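# Place the carton fully on the raised block

## Task

Set the carton down on top of the raised block so that no part of it sticks out past the block's edges and it stays there without the robot holding it, then switch the suction off and move the tool away from it.

## Robot and tools

ROBOT. One arm (a UR7e-style six-joint arm) carries a vacuum tool with four suction cups. The reference point is the cup point: the middle of the four cup rims when they touch nothing. The cups point along the cup point's +z axis. In cup-point axes the cups sit at x = -35 and +35 mm. Channel a uses the two cups at y = -70 mm and channel b the two at y = +70 mm. The tool reaches 148 mm to each side along cup-point y. Joint ranges (rad): shoulder pan -3.142 to 3.142, shoulder lift -3.142 to 0.000, elbow 0.000 to 3.142, wrist 1 -4.712 to 1.571, wrist 2 -3.142 to 0.000, wrist 3 -6.283 to 6.283.

FRAMES. Reported poses use the scene frame. Its origin is on the table surface under the arm base, +z is up, and +y lies to the left when facing along +x. Positions are in metres and orientation is a wxyz quaternion. At long reach the printed position may be slightly wrong. Motion commands instead use offsets in the cup point's own axes.

execute_actions(actions). actions is a list of actions. Each action is a table of at most 15 rows, and each row runs for one control step (1/30 s). A shorter table repeats its final row until all 15 steps are used. A row is 8 numbers in [-1, 1]: dx, dy, dz, rx, ry, rz, suction_a, suction_b. The first six are an offset of the cup point from where it was measured at the start of that action, in cup-point axes. Every row refers to that same start, so rows do not add up. For the first action in a call, the start is the last pose a result reported. Scale: 1.0 equals 0.6 m of translation or 180 degrees of rotation, and rx, ry, rz form one rotation vector. suction_a and suction_b are absolute settings, not offsets. 1 is full vacuum (about 75 kPa below ambient), a fraction asks for that share, and 0.01 or less switches the channel off. A channel keeps its setting until changed. Calling with an empty list just returns state and images.

Per-step clipping: each commanded pose is limited to within 100 mm and 16 degrees of the measured pose. When an action ends, the arm only finishes the last clipped pose, so any remaining distance must be sent in the next action. Joint motion is smoothed and lags the command by about 0.17 s. Position wins over orientation when both cannot be reached.

move(target, speed, stop_force, blocking). target is one 8-number row as above: an offset in cup-point axes from the pose in the most recent result that shows one, same scale, plus the two suction settings, which are sent when the move begins. The cup point follows a straight path toward it, taking the shorter way to turn. speed is in m/s, 0.002 to 0.5, default 0.25, and turning is capped at twice that value in rad/s. Paths last 0.5 to 10 s and are cut off at 10 s. The arm may lag, drift or briefly exceed speed, mainly near full stretch. stop_force (N, 9 to 40, allowed only after the scene has run 0.2 s) ends the path once push against the motion, along the line to the target, stays that high for 2 steps; the arm then returns to its pose of 2 steps earlier and holds. The actual press can briefly reach double the value or more, then eases within about a second. It is unreliable on moves that rotate and blind to touches above the wrist sensor. Leave it out when moving away from a surface you are pressing. blocking=false returns after 0.5 s while the arm keeps going; it cannot be combined with stop_force, and other motion calls are refused until a result shows the end (use wait or stop). The result adds a move: line. Endings: done (settled near target), off_target, moving, held (last step blocked by a check), fault, or contact (stop_force fired, which takes priority). limits=paced means the pose sent was clipped; limits=held means some steps were blocked, after which the arm may go faster than speed. The distance to target is also given.

wait(seconds): 0 to 10, lets time pass with the last command held; returns early if a running move finishes. stop(): brakes a running move (needs stopping distance); the suction is unchanged. zoom_image(camera, region): camera is cam_high (896x504) or cam_wrist (616x616); region is [x0, y0, x1, y1] in pixels from the top-left, at most 504 by 504. read_manual(section): licence texts only. finished_scene(scene): ends the given scene for good and reports success.

RESULT LINES. State gives cup-point pose and velocities; Hand target is the pose currently being driven toward; a pose unreachable line means the clearance check altered or blocked a command (a base mount counts as arm). suction_measured_a/b show achieved vacuum: near 0 means no seal; on an airtight surface it settles up to 0.17 under the command, 0.27 with both channels on. part_present_a/b switch to 1 at 0.54 and back to 0 below 0.49. Wrist force and Wrist torque are in cup-point axes, pointing from a pressed surface into the arm; offsets up to about 4 N, noise up to 2.4 N, saturation near 50 N; no reading at the start is normal. Joint torques are total drive outputs and noisy. MOTOR HOT appears at 70 °C; at 85 °C brakes engage until cool.

GRIPPING. Switch a channel on and press both of its cups fully onto a smooth flat face, away from edges, seams and holes. A channel whose cup covers nothing steals all pump flow from the other channel. Cups shorten under vacuum, so a held object rides up to about 12 mm nearer the tool; vacuum alone can lift a resting object. To release, lower the carton until it rests on the block, switch both channels off, then lift at least 15 mm. If a cup seals to the table, turn that channel off.

AVOID. The arm is stiff: driving even slightly into a hard surface can fault it. A joint reaching its load limit (138 N m for the three large joints, 25.7 N m for the wrists, counting held weight) or any outside force of 150 N causes a 10 s stop and skips the rest of the call. Approach contacts slowly, ideally with stop_force. Loose objects may get nudged by outside pushes. Never drop, slam or knock anything off the table.

Each tool is called after ">>>" in YAML: its name, and indented under it one key for each argument.

## Session

>>> execute_actions:
  actions: []

Scene clock: 0.00 s.
end_effector_position=(+0.4258, -0.0076, +0.3721) suction_measured_a=0.00 part_present_a=0 suction_measured_b=0.00 part_present_b=0 end_effector_quat_wxyz=(+0.003, +0.008, +1.000, +0.001) end_effector_velocity=(-0.000, -0.000, -0.000) end_effector_angular_velocity=(+0.000, +0.001, +0.000)
Joint positions: [-0.317 -1.768  1.734 -1.534 -1.573  1.257]
Joint velocities: [-0.  0.  0.  0.  0. -0.]
Joint torques (N m, as the arm reports them, + toward a larger angle): no reading
Wrist force (N, on the end effector, along its own x y z axes, offset not removed): no reading
Wrist torque (N m, same axes, about the end effector's origin, offset not removed): no reading
Hand target: +0.426, -0.008, +0.372; +0.003, +0.008, +1.000, +0.001

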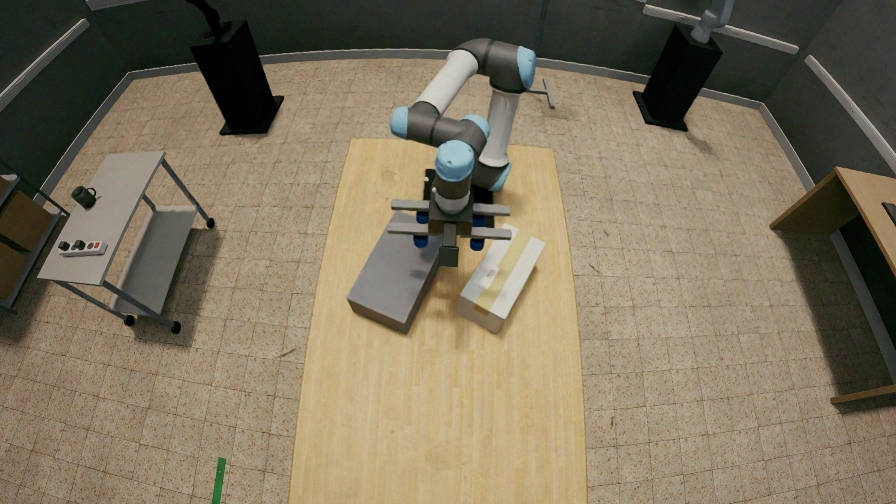

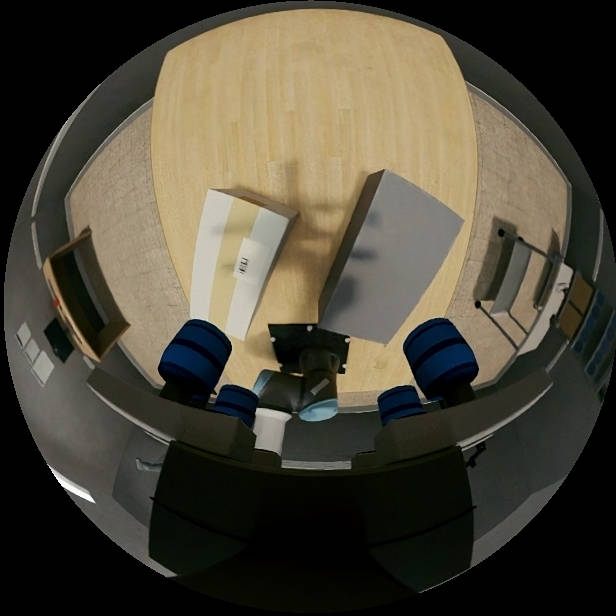

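>>> zoom_image:
  camera: "cam_high"
  region: [330, 190, 570, 350]

>>> zoom_image:
  camera: "cam_wrist"
  region: [170, 150, 480, 360]

Region (330, 190, 570, 350) of cam_high's 896x504 image, scaled by 2.100, with more detail than that image has.

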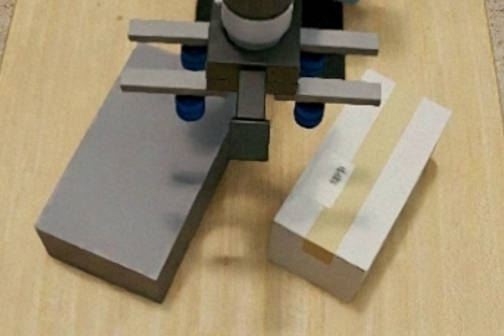

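Region (170, 150, 480, 360) of cam_wrist's 616x616 image, scaled by 1.626, with more detail than that image has; it fills the top 341 rows of this view, and the rest is white.

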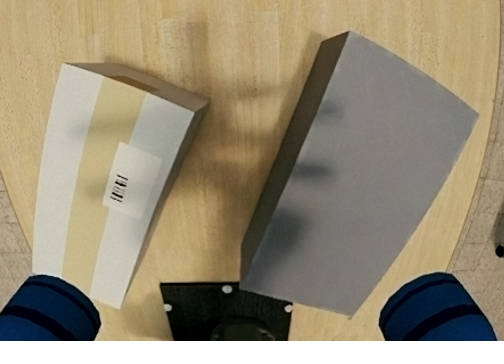

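>>> move:
  target: [0.057,0.309,0.31,0,0,-0.339,0,0]
  speed: 0.4

Scene clock: 29.90 s.
end_effector_position=(+0.3955, +0.1785, +0.1863) suction_measured_a=0.00 part_present_a=0 suction_measured_b=0.00 part_present_b=0 end_effector_quat_wxyz=(+0.002, -0.500, +0.866, -0.001) end_effector_velocity=(+0.000, +0.001, -0.001) end_effector_angular_velocity=(+0.000, -0.000, +0.004)
Joint positions: [ 0.127 -1.649  2.124 -2.043 -1.572  0.636]
Joint velocities: [ 0.001  0.002  0.001 -0.003  0.    -0.003]
Joint torques (N m, as the arm reports them, + toward a larger angle): [  8.82 -10.73 -15.19  -6.64   2.38  -2.12]
Wrist force (N, on the end effector, along its own x y z axes, offset not removed): [-1.8 -2.5 -0.8]
Wrist torque (N m, same axes, about the end effector's origin, offset not removed): [-0.25 0.31 0.00]
Hand target: +0.396, +0.179, +0.186; +0.003, -0.500, +0.866, -0.001
Off the commanded pose: 0.000 m, 0 deg.
move: done
camera_calibration (this result's frames):
cam_wrist: T_world_to_cam=[[0.844826, -0.534352, -0.0271447, -0.227393], [-0.424259, -0.699951, 0.57452, 0.232846], [-0.325996, -0.473853, -0.818041, 0.482917], [0, 0, 0, 1]] pos_world=[0.448323, 0.270304, 0.255099]

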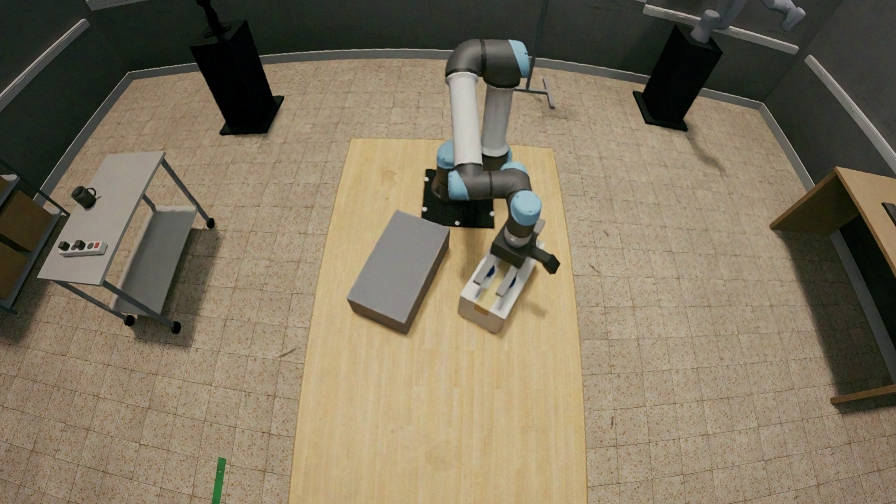

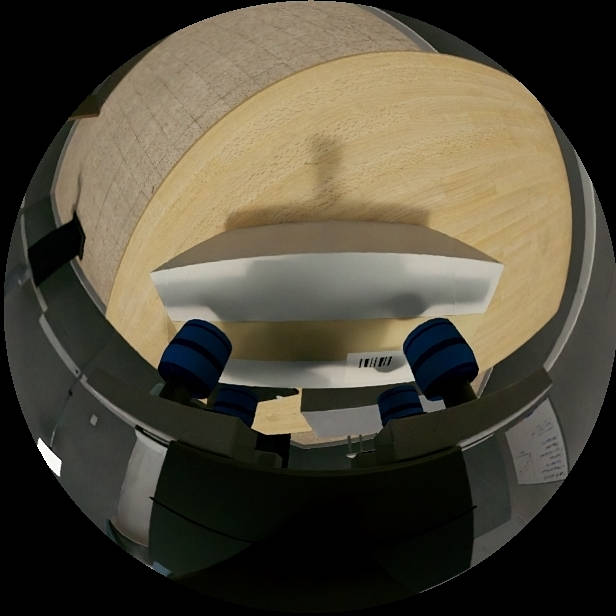

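>>> move:
  target: [0.005,-0.016,0.05,0,0,0,1,1]
  speed: 0.1

>>> move:
  target: [0,0,0.045,0,0,0,1,1]
  speed: 0.015
  stop_force: 12

Scene clock: 39.83 s.
end_effector_position=(+0.4025, +0.1712, +0.1565) suction_measured_a=0.00 part_present_a=0 suction_measured_b=0.00 part_present_b=0 end_effector_quat_wxyz=(+0.002, -0.500, +0.866, -0.001) end_effector_velocity=(+0.000, -0.001, -0.001) end_effector_angular_velocity=(+0.000, -0.002, -0.001)
Joint positions: [ 0.108 -1.599  2.166 -2.135 -1.572  0.617]
Joint velocities: [-0.001  0.001  0.002 -0.004 -0.    -0.001]
Joint torques (N m, as the arm reports them, + toward a larger angle): [ -7.35 -12.05 -14.06  -6.44  -0.89  -2.17]
Wrist force (N, on the end effector, along its own x y z axes, offset not removed): [1.8 -0.1 -0.6]
Wrist torque (N m, same axes, about the end effector's origin, offset not removed): [0.09 -0.24 -0.21]
Hand target: +0.403, +0.171, +0.156; +0.002, -0.500, +0.866, -0.001
Off the commanded pose: 0.000 m, 0 deg.
move: done
camera_calibration (this result's frames):
cam_wrist: T_world_to_cam=[[0.844826, -0.534349, -0.0272133, -0.237965], [-0.424232, -0.699985, 0.574498, 0.24784], [-0.326032, -0.473806, -0.818053, 0.457319], [0, 0, 0, 1]] pos_world=[0.455281, 0.263008, 0.225252]

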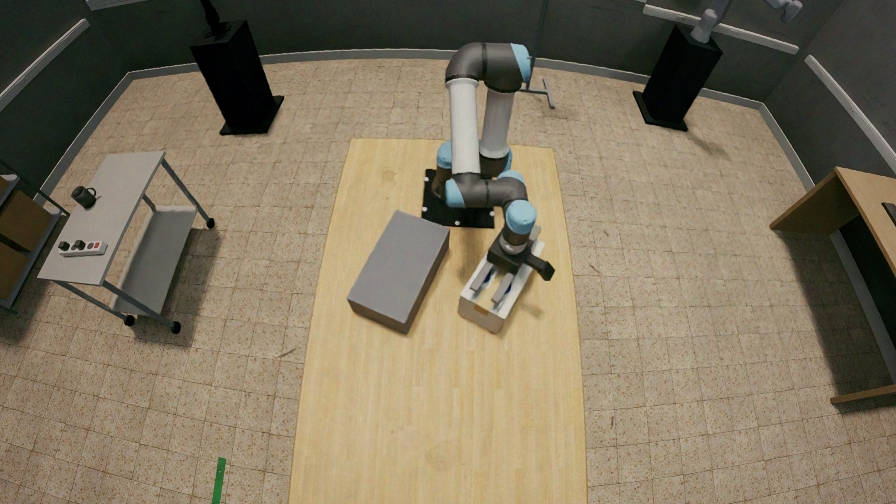

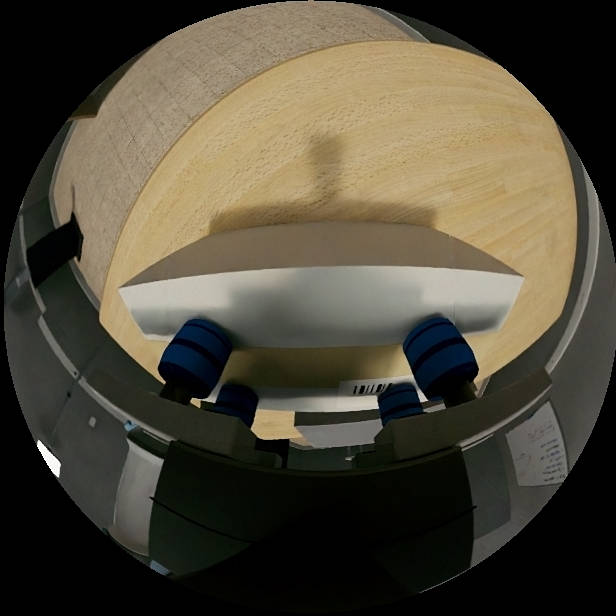

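Scene clock: 41.27 s.
end_effector_position=(+0.4025, +0.1712, +0.1405) suction_measured_a=0.83 part_present_a=1 suction_measured_b=0.83 part_present_b=1 end_effector_quat_wxyz=(+0.002, -0.500, +0.866, -0.001) end_effector_velocity=(-0.001, -0.001, +0.002) end_effector_angular_velocity=(-0.000, +0.005, -0.001)
Joint positions: [ 0.108 -1.574  2.19  -2.184 -1.572  0.617]
Joint velocities: [-0.001 -0.004 -0.004  0.013  0.     0.   ]
Joint torques (N m, as the arm reports them, + toward a larger angle): [ -1.62 -27.88 -22.51  -0.9   -3.41  -1.13]
Wrist force (N, on the end effector, along its own x y z axes, offset not removed): [-9.3 -10.4 -30.1]
Wrist torque (N m, same axes, about the end effector's origin, offset not removed): [-5.98 2.10 0.58]
Hand target: +0.403, +0.171, +0.141; +0.003, -0.500, +0.866, -0.001
Off the commanded pose: 0.011 m, 0 deg.
move: contact
camera_calibration (this result's frames):
cam_wrist: T_world_to_cam=[[0.84482, -0.534347, -0.0274506, -0.238363], [-0.424089, -0.700015, 0.574567, 0.256992], [-0.326234, -0.473764, -0.817997, 0.444336], [0, 0, 0, 1]] pos_world=[0.455319, 0.26304, 0.209263]

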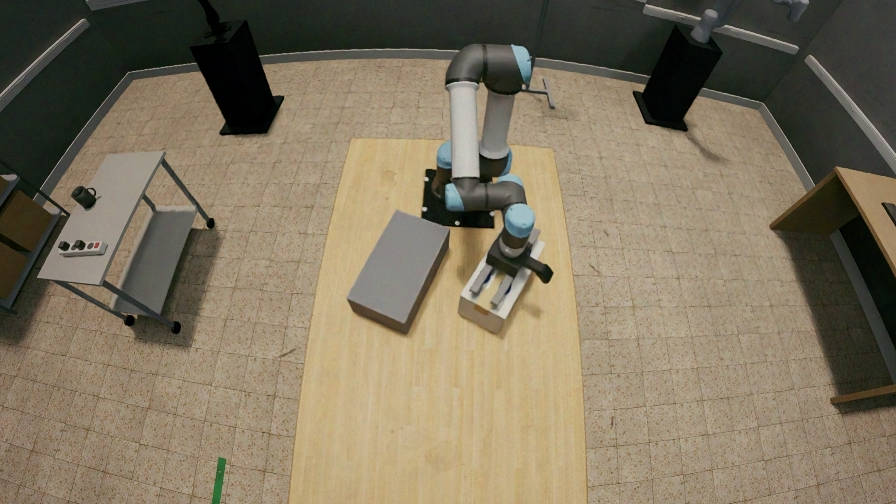

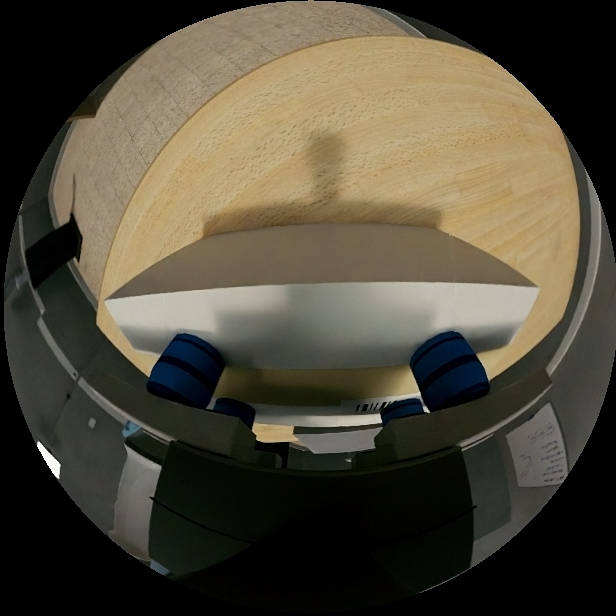

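>>> move:
  target: [0,0,-0.25,0,0,0,1,1]
  speed: 0.2

>>> move:
  target: [0.496,-0.234,0,0,0,-0.055,1,1]
  speed: 0.3

Scene clock: 47.33 s.
end_effector_position=(+0.4017, +0.1710, +0.2903) suction_measured_a=0.88 part_present_a=1 suction_measured_b=0.88 part_present_b=1 end_effector_quat_wxyz=(+0.002, -0.500, +0.866, -0.001) end_effector_velocity=(+0.000, -0.000, +0.001) end_effector_angular_velocity=(-0.000, +0.001, -0.001)
Joint positions: [ 0.108 -1.727  1.911 -1.752 -1.572  0.617]
Joint velocities: [-0.001 -0.    -0.003  0.005 -0.     0.   ]
Joint torques (N m, as the arm reports them, + toward a larger angle): [ -7.44 -40.19 -51.38  -3.78  -1.63  -2.23]
Wrist force (N, on the end effector, along its own x y z axes, offset not removed): [-2.1 1.0 18.2]
Wrist torque (N m, same axes, about the end effector's origin, offset not removed): [-0.22 0.28 -0.04]
Hand target: +0.402, +0.171, +0.290; +0.002, -0.500, +0.866, -0.001
Off the commanded pose: 0.000 m, 0 deg.
move: done
camera_calibration (this result's frames):
cam_wrist: T_world_to_cam=[[0.844821, -0.534342, -0.0275019, -0.233749], [-0.424086, -0.700071, 0.574502, 0.170449], [-0.326233, -0.473688, -0.818041, 0.566481], [0, 0, 0, 1]] pos_world=[0.454566, 0.26276, 0.359053]

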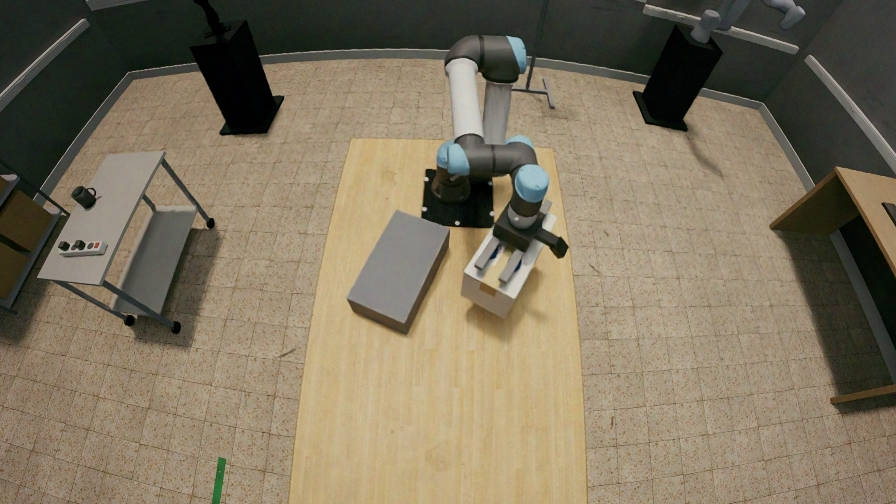

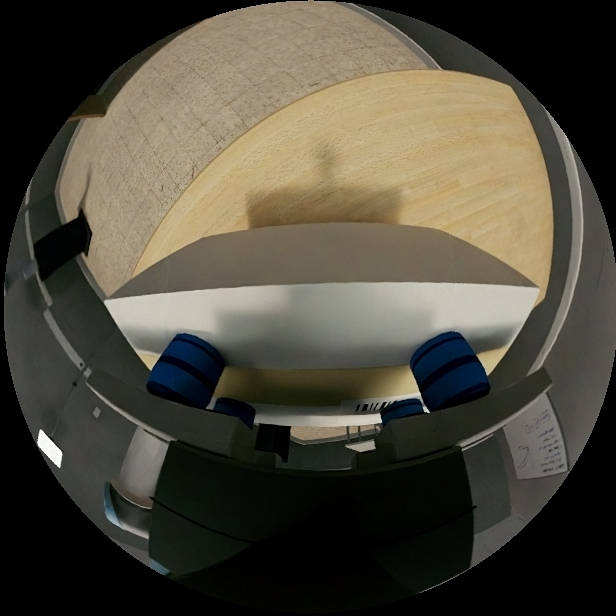

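Scene clock: 49.00 s.
end_effector_position=(+0.3751, -0.1566, +0.2894) suction_measured_a=0.88 part_present_a=1 suction_measured_b=0.88 part_present_b=1 end_effector_quat_wxyz=(+0.003, -0.573, +0.819, -0.000) end_effector_velocity=(-0.000, -0.001, -0.000) end_effector_angular_velocity=(+0.001, +0.000, +0.000)
Joint positions: [-0.709 -1.807  1.974 -1.734 -1.573 -0.373]
Joint velocities: [-0.003  0.002 -0.001  0.     0.001 -0.003]
Joint torques (N m, as the arm reports them, + toward a larger angle): [ -7.44 -12.26 -51.23  -8.94   2.83  -2.  ]
Wrist force (N, on the end effector, along its own x y z axes, offset not removed): [2.3 -0.7 22.2]
Wrist torque (N m, same axes, about the end effector's origin, offset not removed): [-0.45 -0.18 -0.16]
Hand target: +0.375, -0.157, +0.289; +0.003, -0.573, +0.819, -0.000
Off the commanded pose: 0.001 m, 0 deg.
move: done
camera_calibration (this result's frames):
cam_wrist: T_world_to_cam=[[0.924078, -0.381136, -0.028551, -0.391718], [-0.297161, -0.763436, 0.573463, -0.126895], [-0.240365, -0.52144, -0.818734, 0.362346], [0, 0, 0, 1]] pos_world=[0.411365, -0.0572321, 0.35825]

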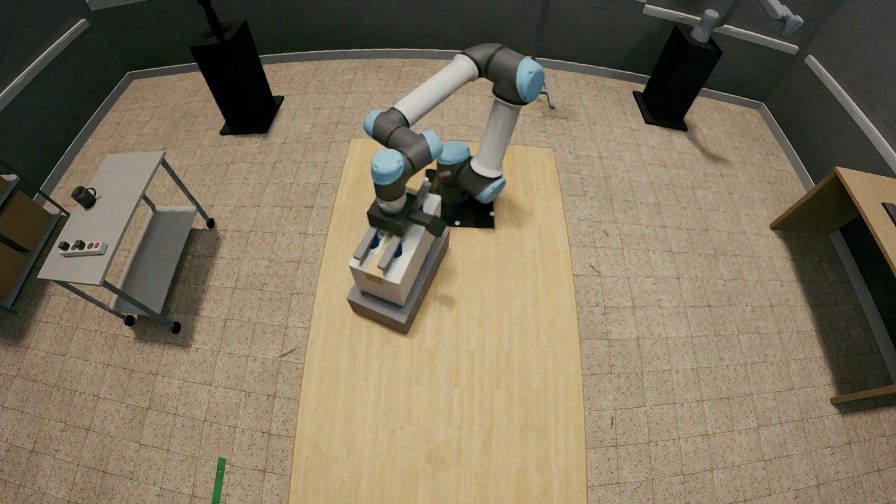

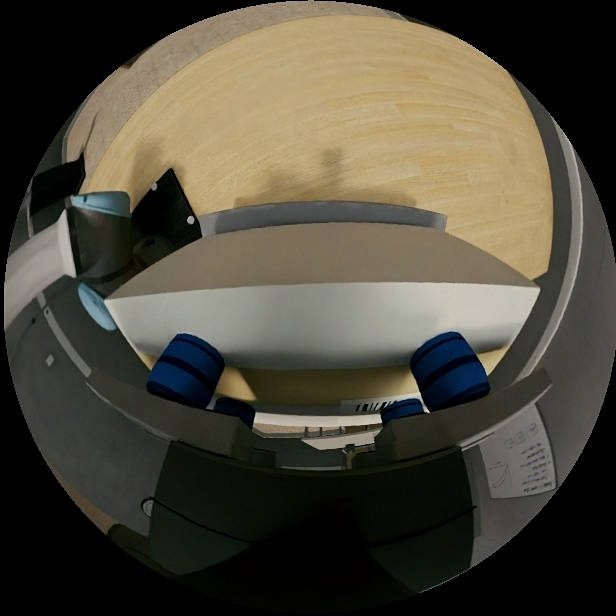

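Well centred.

>>> move:
  target: [0,-0.004,0.033,0,0,0,1,1]
  speed: 0.06

>>> move:
  target: [0,0,0.05,0,0,0,1,1]
  speed: 0.012
  stop_force: 12

Scene clock: 58.93 s.
end_effector_position=(+0.3774, -0.1574, +0.2697) suction_measured_a=0.88 part_present_a=1 suction_measured_b=0.88 part_present_b=1 end_effector_quat_wxyz=(+0.003, -0.573, +0.819, -0.000) end_effector_velocity=(-0.000, +0.000, -0.001) end_effector_angular_velocity=(+0.000, +0.000, -0.000)
Joint positions: [-0.707 -1.791  2.013 -1.79  -1.573 -0.371]
Joint velocities: [-0.     0.     0.002 -0.002  0.     0.   ]
Joint torques (N m, as the arm reports them, + toward a larger angle): [  8.1  -13.77 -27.46  -9.07   0.31   2.21]
Wrist force (N, on the end effector, along its own x y z axes, offset not removed): [4.1 3.1 17.2]
Wrist torque (N m, same axes, about the end effector's origin, offset not removed): [-0.14 -0.49 -0.25]
Hand target: +0.377, -0.157, +0.270; +0.003, -0.573, +0.819, -0.000
Off the commanded pose: 0.000 m, 0 deg.
move: done
camera_calibration (this result's frames):
cam_wrist: T_world_to_cam=[[0.924079, -0.381136, -0.0285344, -0.394745], [-0.297177, -0.76345, 0.573437, -0.115445], [-0.240342, -0.521421, -0.818752, 0.346416], [0, 0, 0, 1]] pos_world=[0.413726, -0.0579589, 0.338565]

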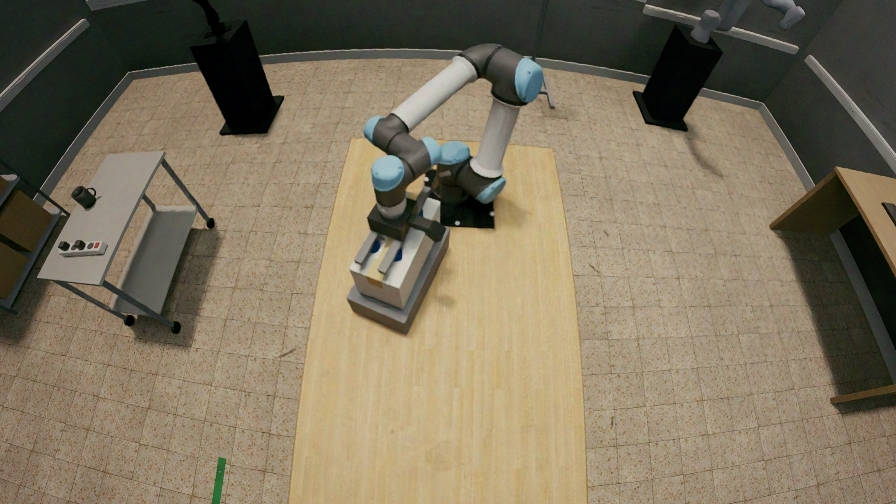

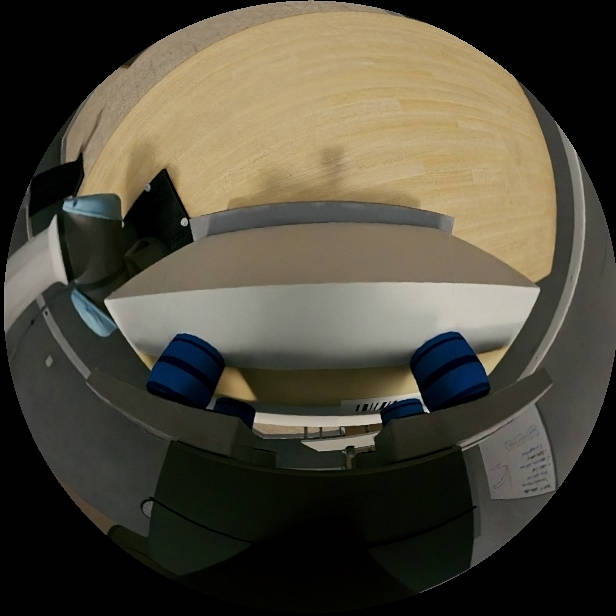

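Scene clock: 60.03 s.
end_effector_position=(+0.3775, -0.1573, +0.2607) suction_measured_a=0.88 part_present_a=1 suction_measured_b=0.88 part_present_b=1 end_effector_quat_wxyz=(+0.003, -0.573, +0.820, -0.000) end_effector_velocity=(-0.000, +0.000, +0.002) end_effector_angular_velocity=(+0.002, +0.002, -0.000)
Joint positions: [-0.707 -1.786  2.032 -1.814 -1.573 -0.371]
Joint velocities: [-0.    -0.001 -0.005  0.01   0.     0.   ]
Joint torques (N m, as the arm reports them, + toward a larger angle): [ -1.53 -25.16 -33.27  -2.31   0.05  -1.98]
Wrist force (N, on the end effector, along its own x y z axes, offset not removed): [-11.4 -8.4 -22.4]
Wrist torque (N m, same axes, about the end effector's origin, offset not removed): [-5.48 1.44 0.71]
Hand target: +0.377, -0.157, +0.261; +0.003, -0.573, +0.819, -0.000
Off the commanded pose: 0.021 m, 0 deg.
move: contact
camera_calibration (this result's frames):
cam_wrist: T_world_to_cam=[[0.924028, -0.38124, -0.0287769, -0.394959], [-0.297157, -0.763511, 0.573365, -0.110239], [-0.240561, -0.521254, -0.818794, 0.339255], [0, 0, 0, 1]] pos_world=[0.413807, -0.0579048, 0.329621]

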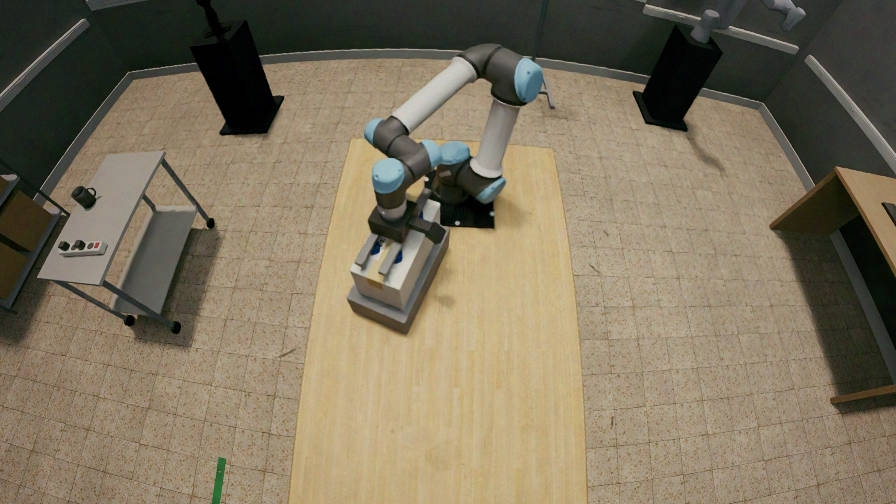

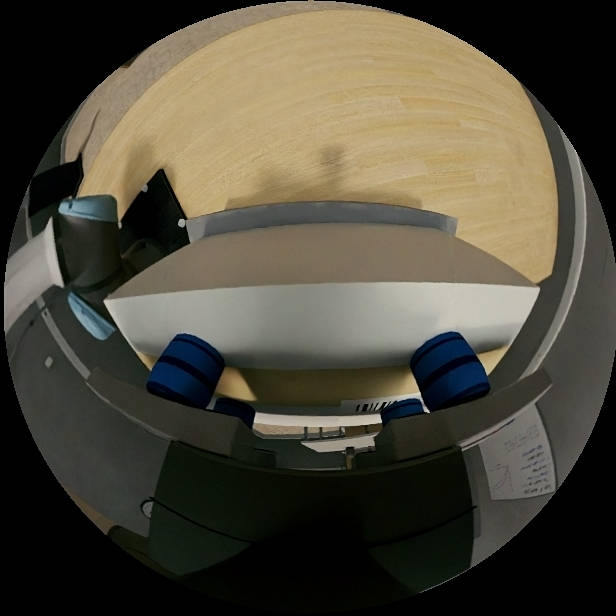

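>>> execute_actions:
  actions:
    - [[0,0,0,0,0,0,0,0]]

>>> move:
  target: [0,0,-0.2,0,0,0,0,0]

Scene clock: 70.87 s.
end_effector_position=(+0.3775, -0.1573, +0.2609) suction_measured_a=0.00 part_present_a=0 suction_measured_b=0.00 part_present_b=0 end_effector_quat_wxyz=(+0.003, -0.573, +0.820, -0.000) end_effector_velocity=(-0.000, +0.000, -0.001) end_effector_angular_velocity=(+0.003, +0.004, +0.000)
Joint positions: [-0.707 -1.786  2.032 -1.814 -1.573 -0.371]
Joint velocities: [ 0.     0.002  0.     0.002 -0.     0.   ]
Joint torques (N m, as the arm reports them, + toward a larger angle): [ 4.36 18.03 11.79  4.59 -0.41  2.32]
Wrist force (N, on the end effector, along its own x y z axes, offset not removed): [-2.7 1.6 -50.0]
Wrist torque (N m, same axes, about the end effector's origin, offset not removed): [0.25 0.10 -0.19]
Hand target: +0.377, -0.157, +0.261; +0.003, -0.573, +0.820, -0.000
Off the commanded pose: 0.000 m, 0 deg.
camera_calibration (this result's frames):
cam_wrist: T_world_to_cam=[[0.924019, -0.381293, -0.0283493, -0.395058], [-0.297389, -0.763326, 0.573492, -0.110271], [-0.240308, -0.521487, -0.818721, 0.339231], [0, 0, 0, 1]] pos_world=[0.413768, -0.0579011, 0.329776]

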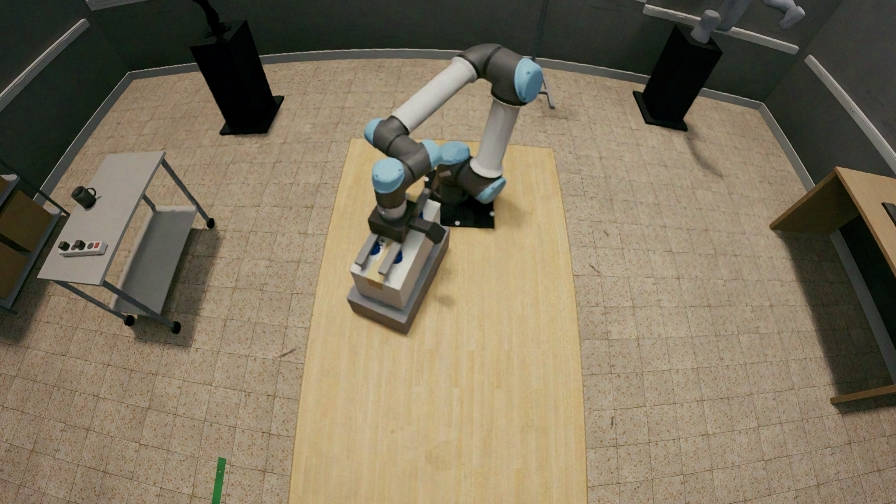

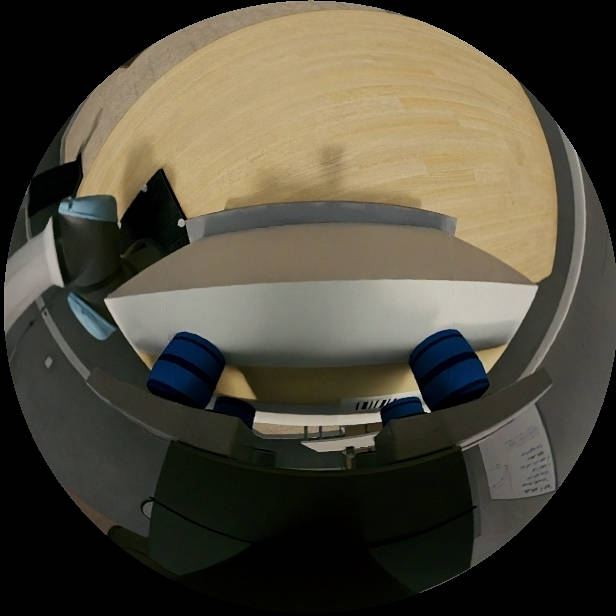

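Scene clock: 71.87 s.
end_effector_position=(+0.3768, -0.1578, +0.3808) suction_measured_a=0.00 part_present_a=0 suction_measured_b=0.00 part_present_b=0 end_effector_quat_wxyz=(+0.003, -0.573, +0.820, -0.000) end_effector_velocity=(-0.000, -0.000, +0.002) end_effector_angular_velocity=(+0.000, +0.001, -0.001)
Joint positions: [-0.707 -1.812  1.743 -1.5   -1.573 -0.371]
Joint velocities: [-0.001 -0.    -0.005  0.006 -0.    -0.   ]
Joint torques (N m, as the arm reports them, + toward a larger angle): [ -7.37  -3.87 -40.22  -1.04  -2.24  -2.1 ]
Wrist force (N, on the end effector, along its own x y z axes, offset not removed): [2.1 1.9 -1.6]
Wrist torque (N m, same axes, about the end effector's origin, offset not removed): [0.26 -0.33 -0.15]
Hand target: +0.377, -0.158, +0.381; +0.003, -0.573, +0.820, -0.000
Off the commanded pose: 0.000 m, 0 deg.
move: done
camera_calibration (this result's frames):
cam_wrist: T_world_to_cam=[[0.924023, -0.381291, -0.0282448, -0.391217], [-0.297438, -0.763295, 0.573508, -0.179585], [-0.240233, -0.521534, -0.818713, 0.436921], [0, 0, 0, 1]] pos_world=[0.413041, -0.058375, 0.449656]

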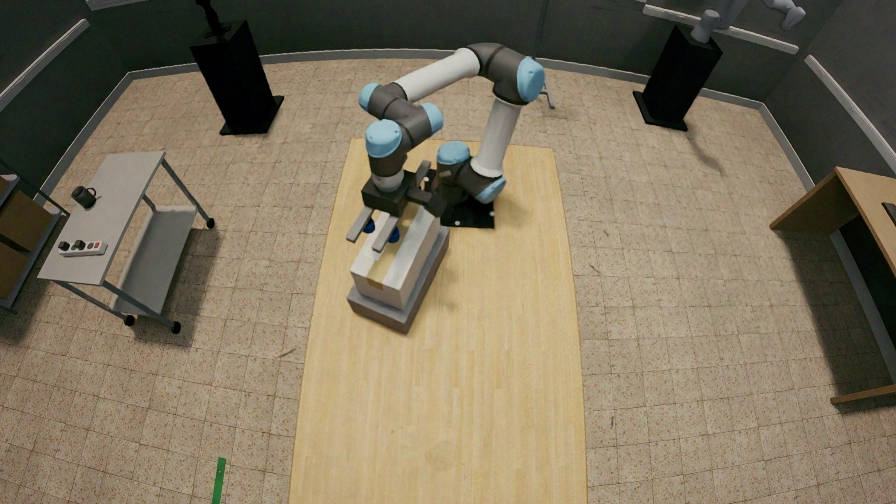

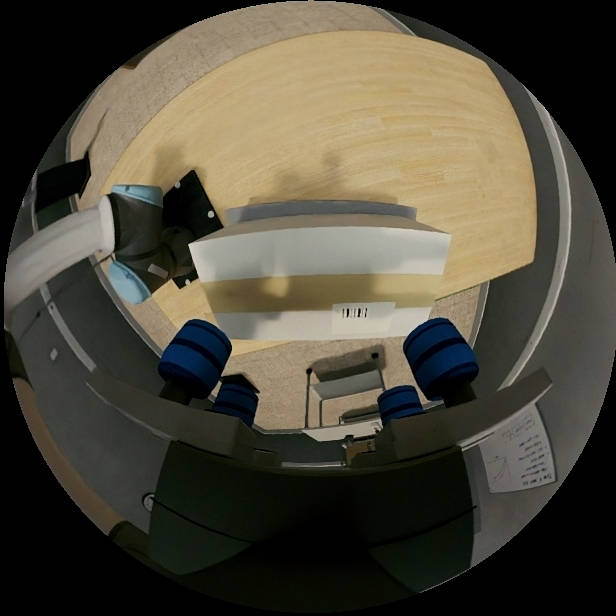

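>>> finished_scene:
  scene: 1

The scene is finished: the task was done.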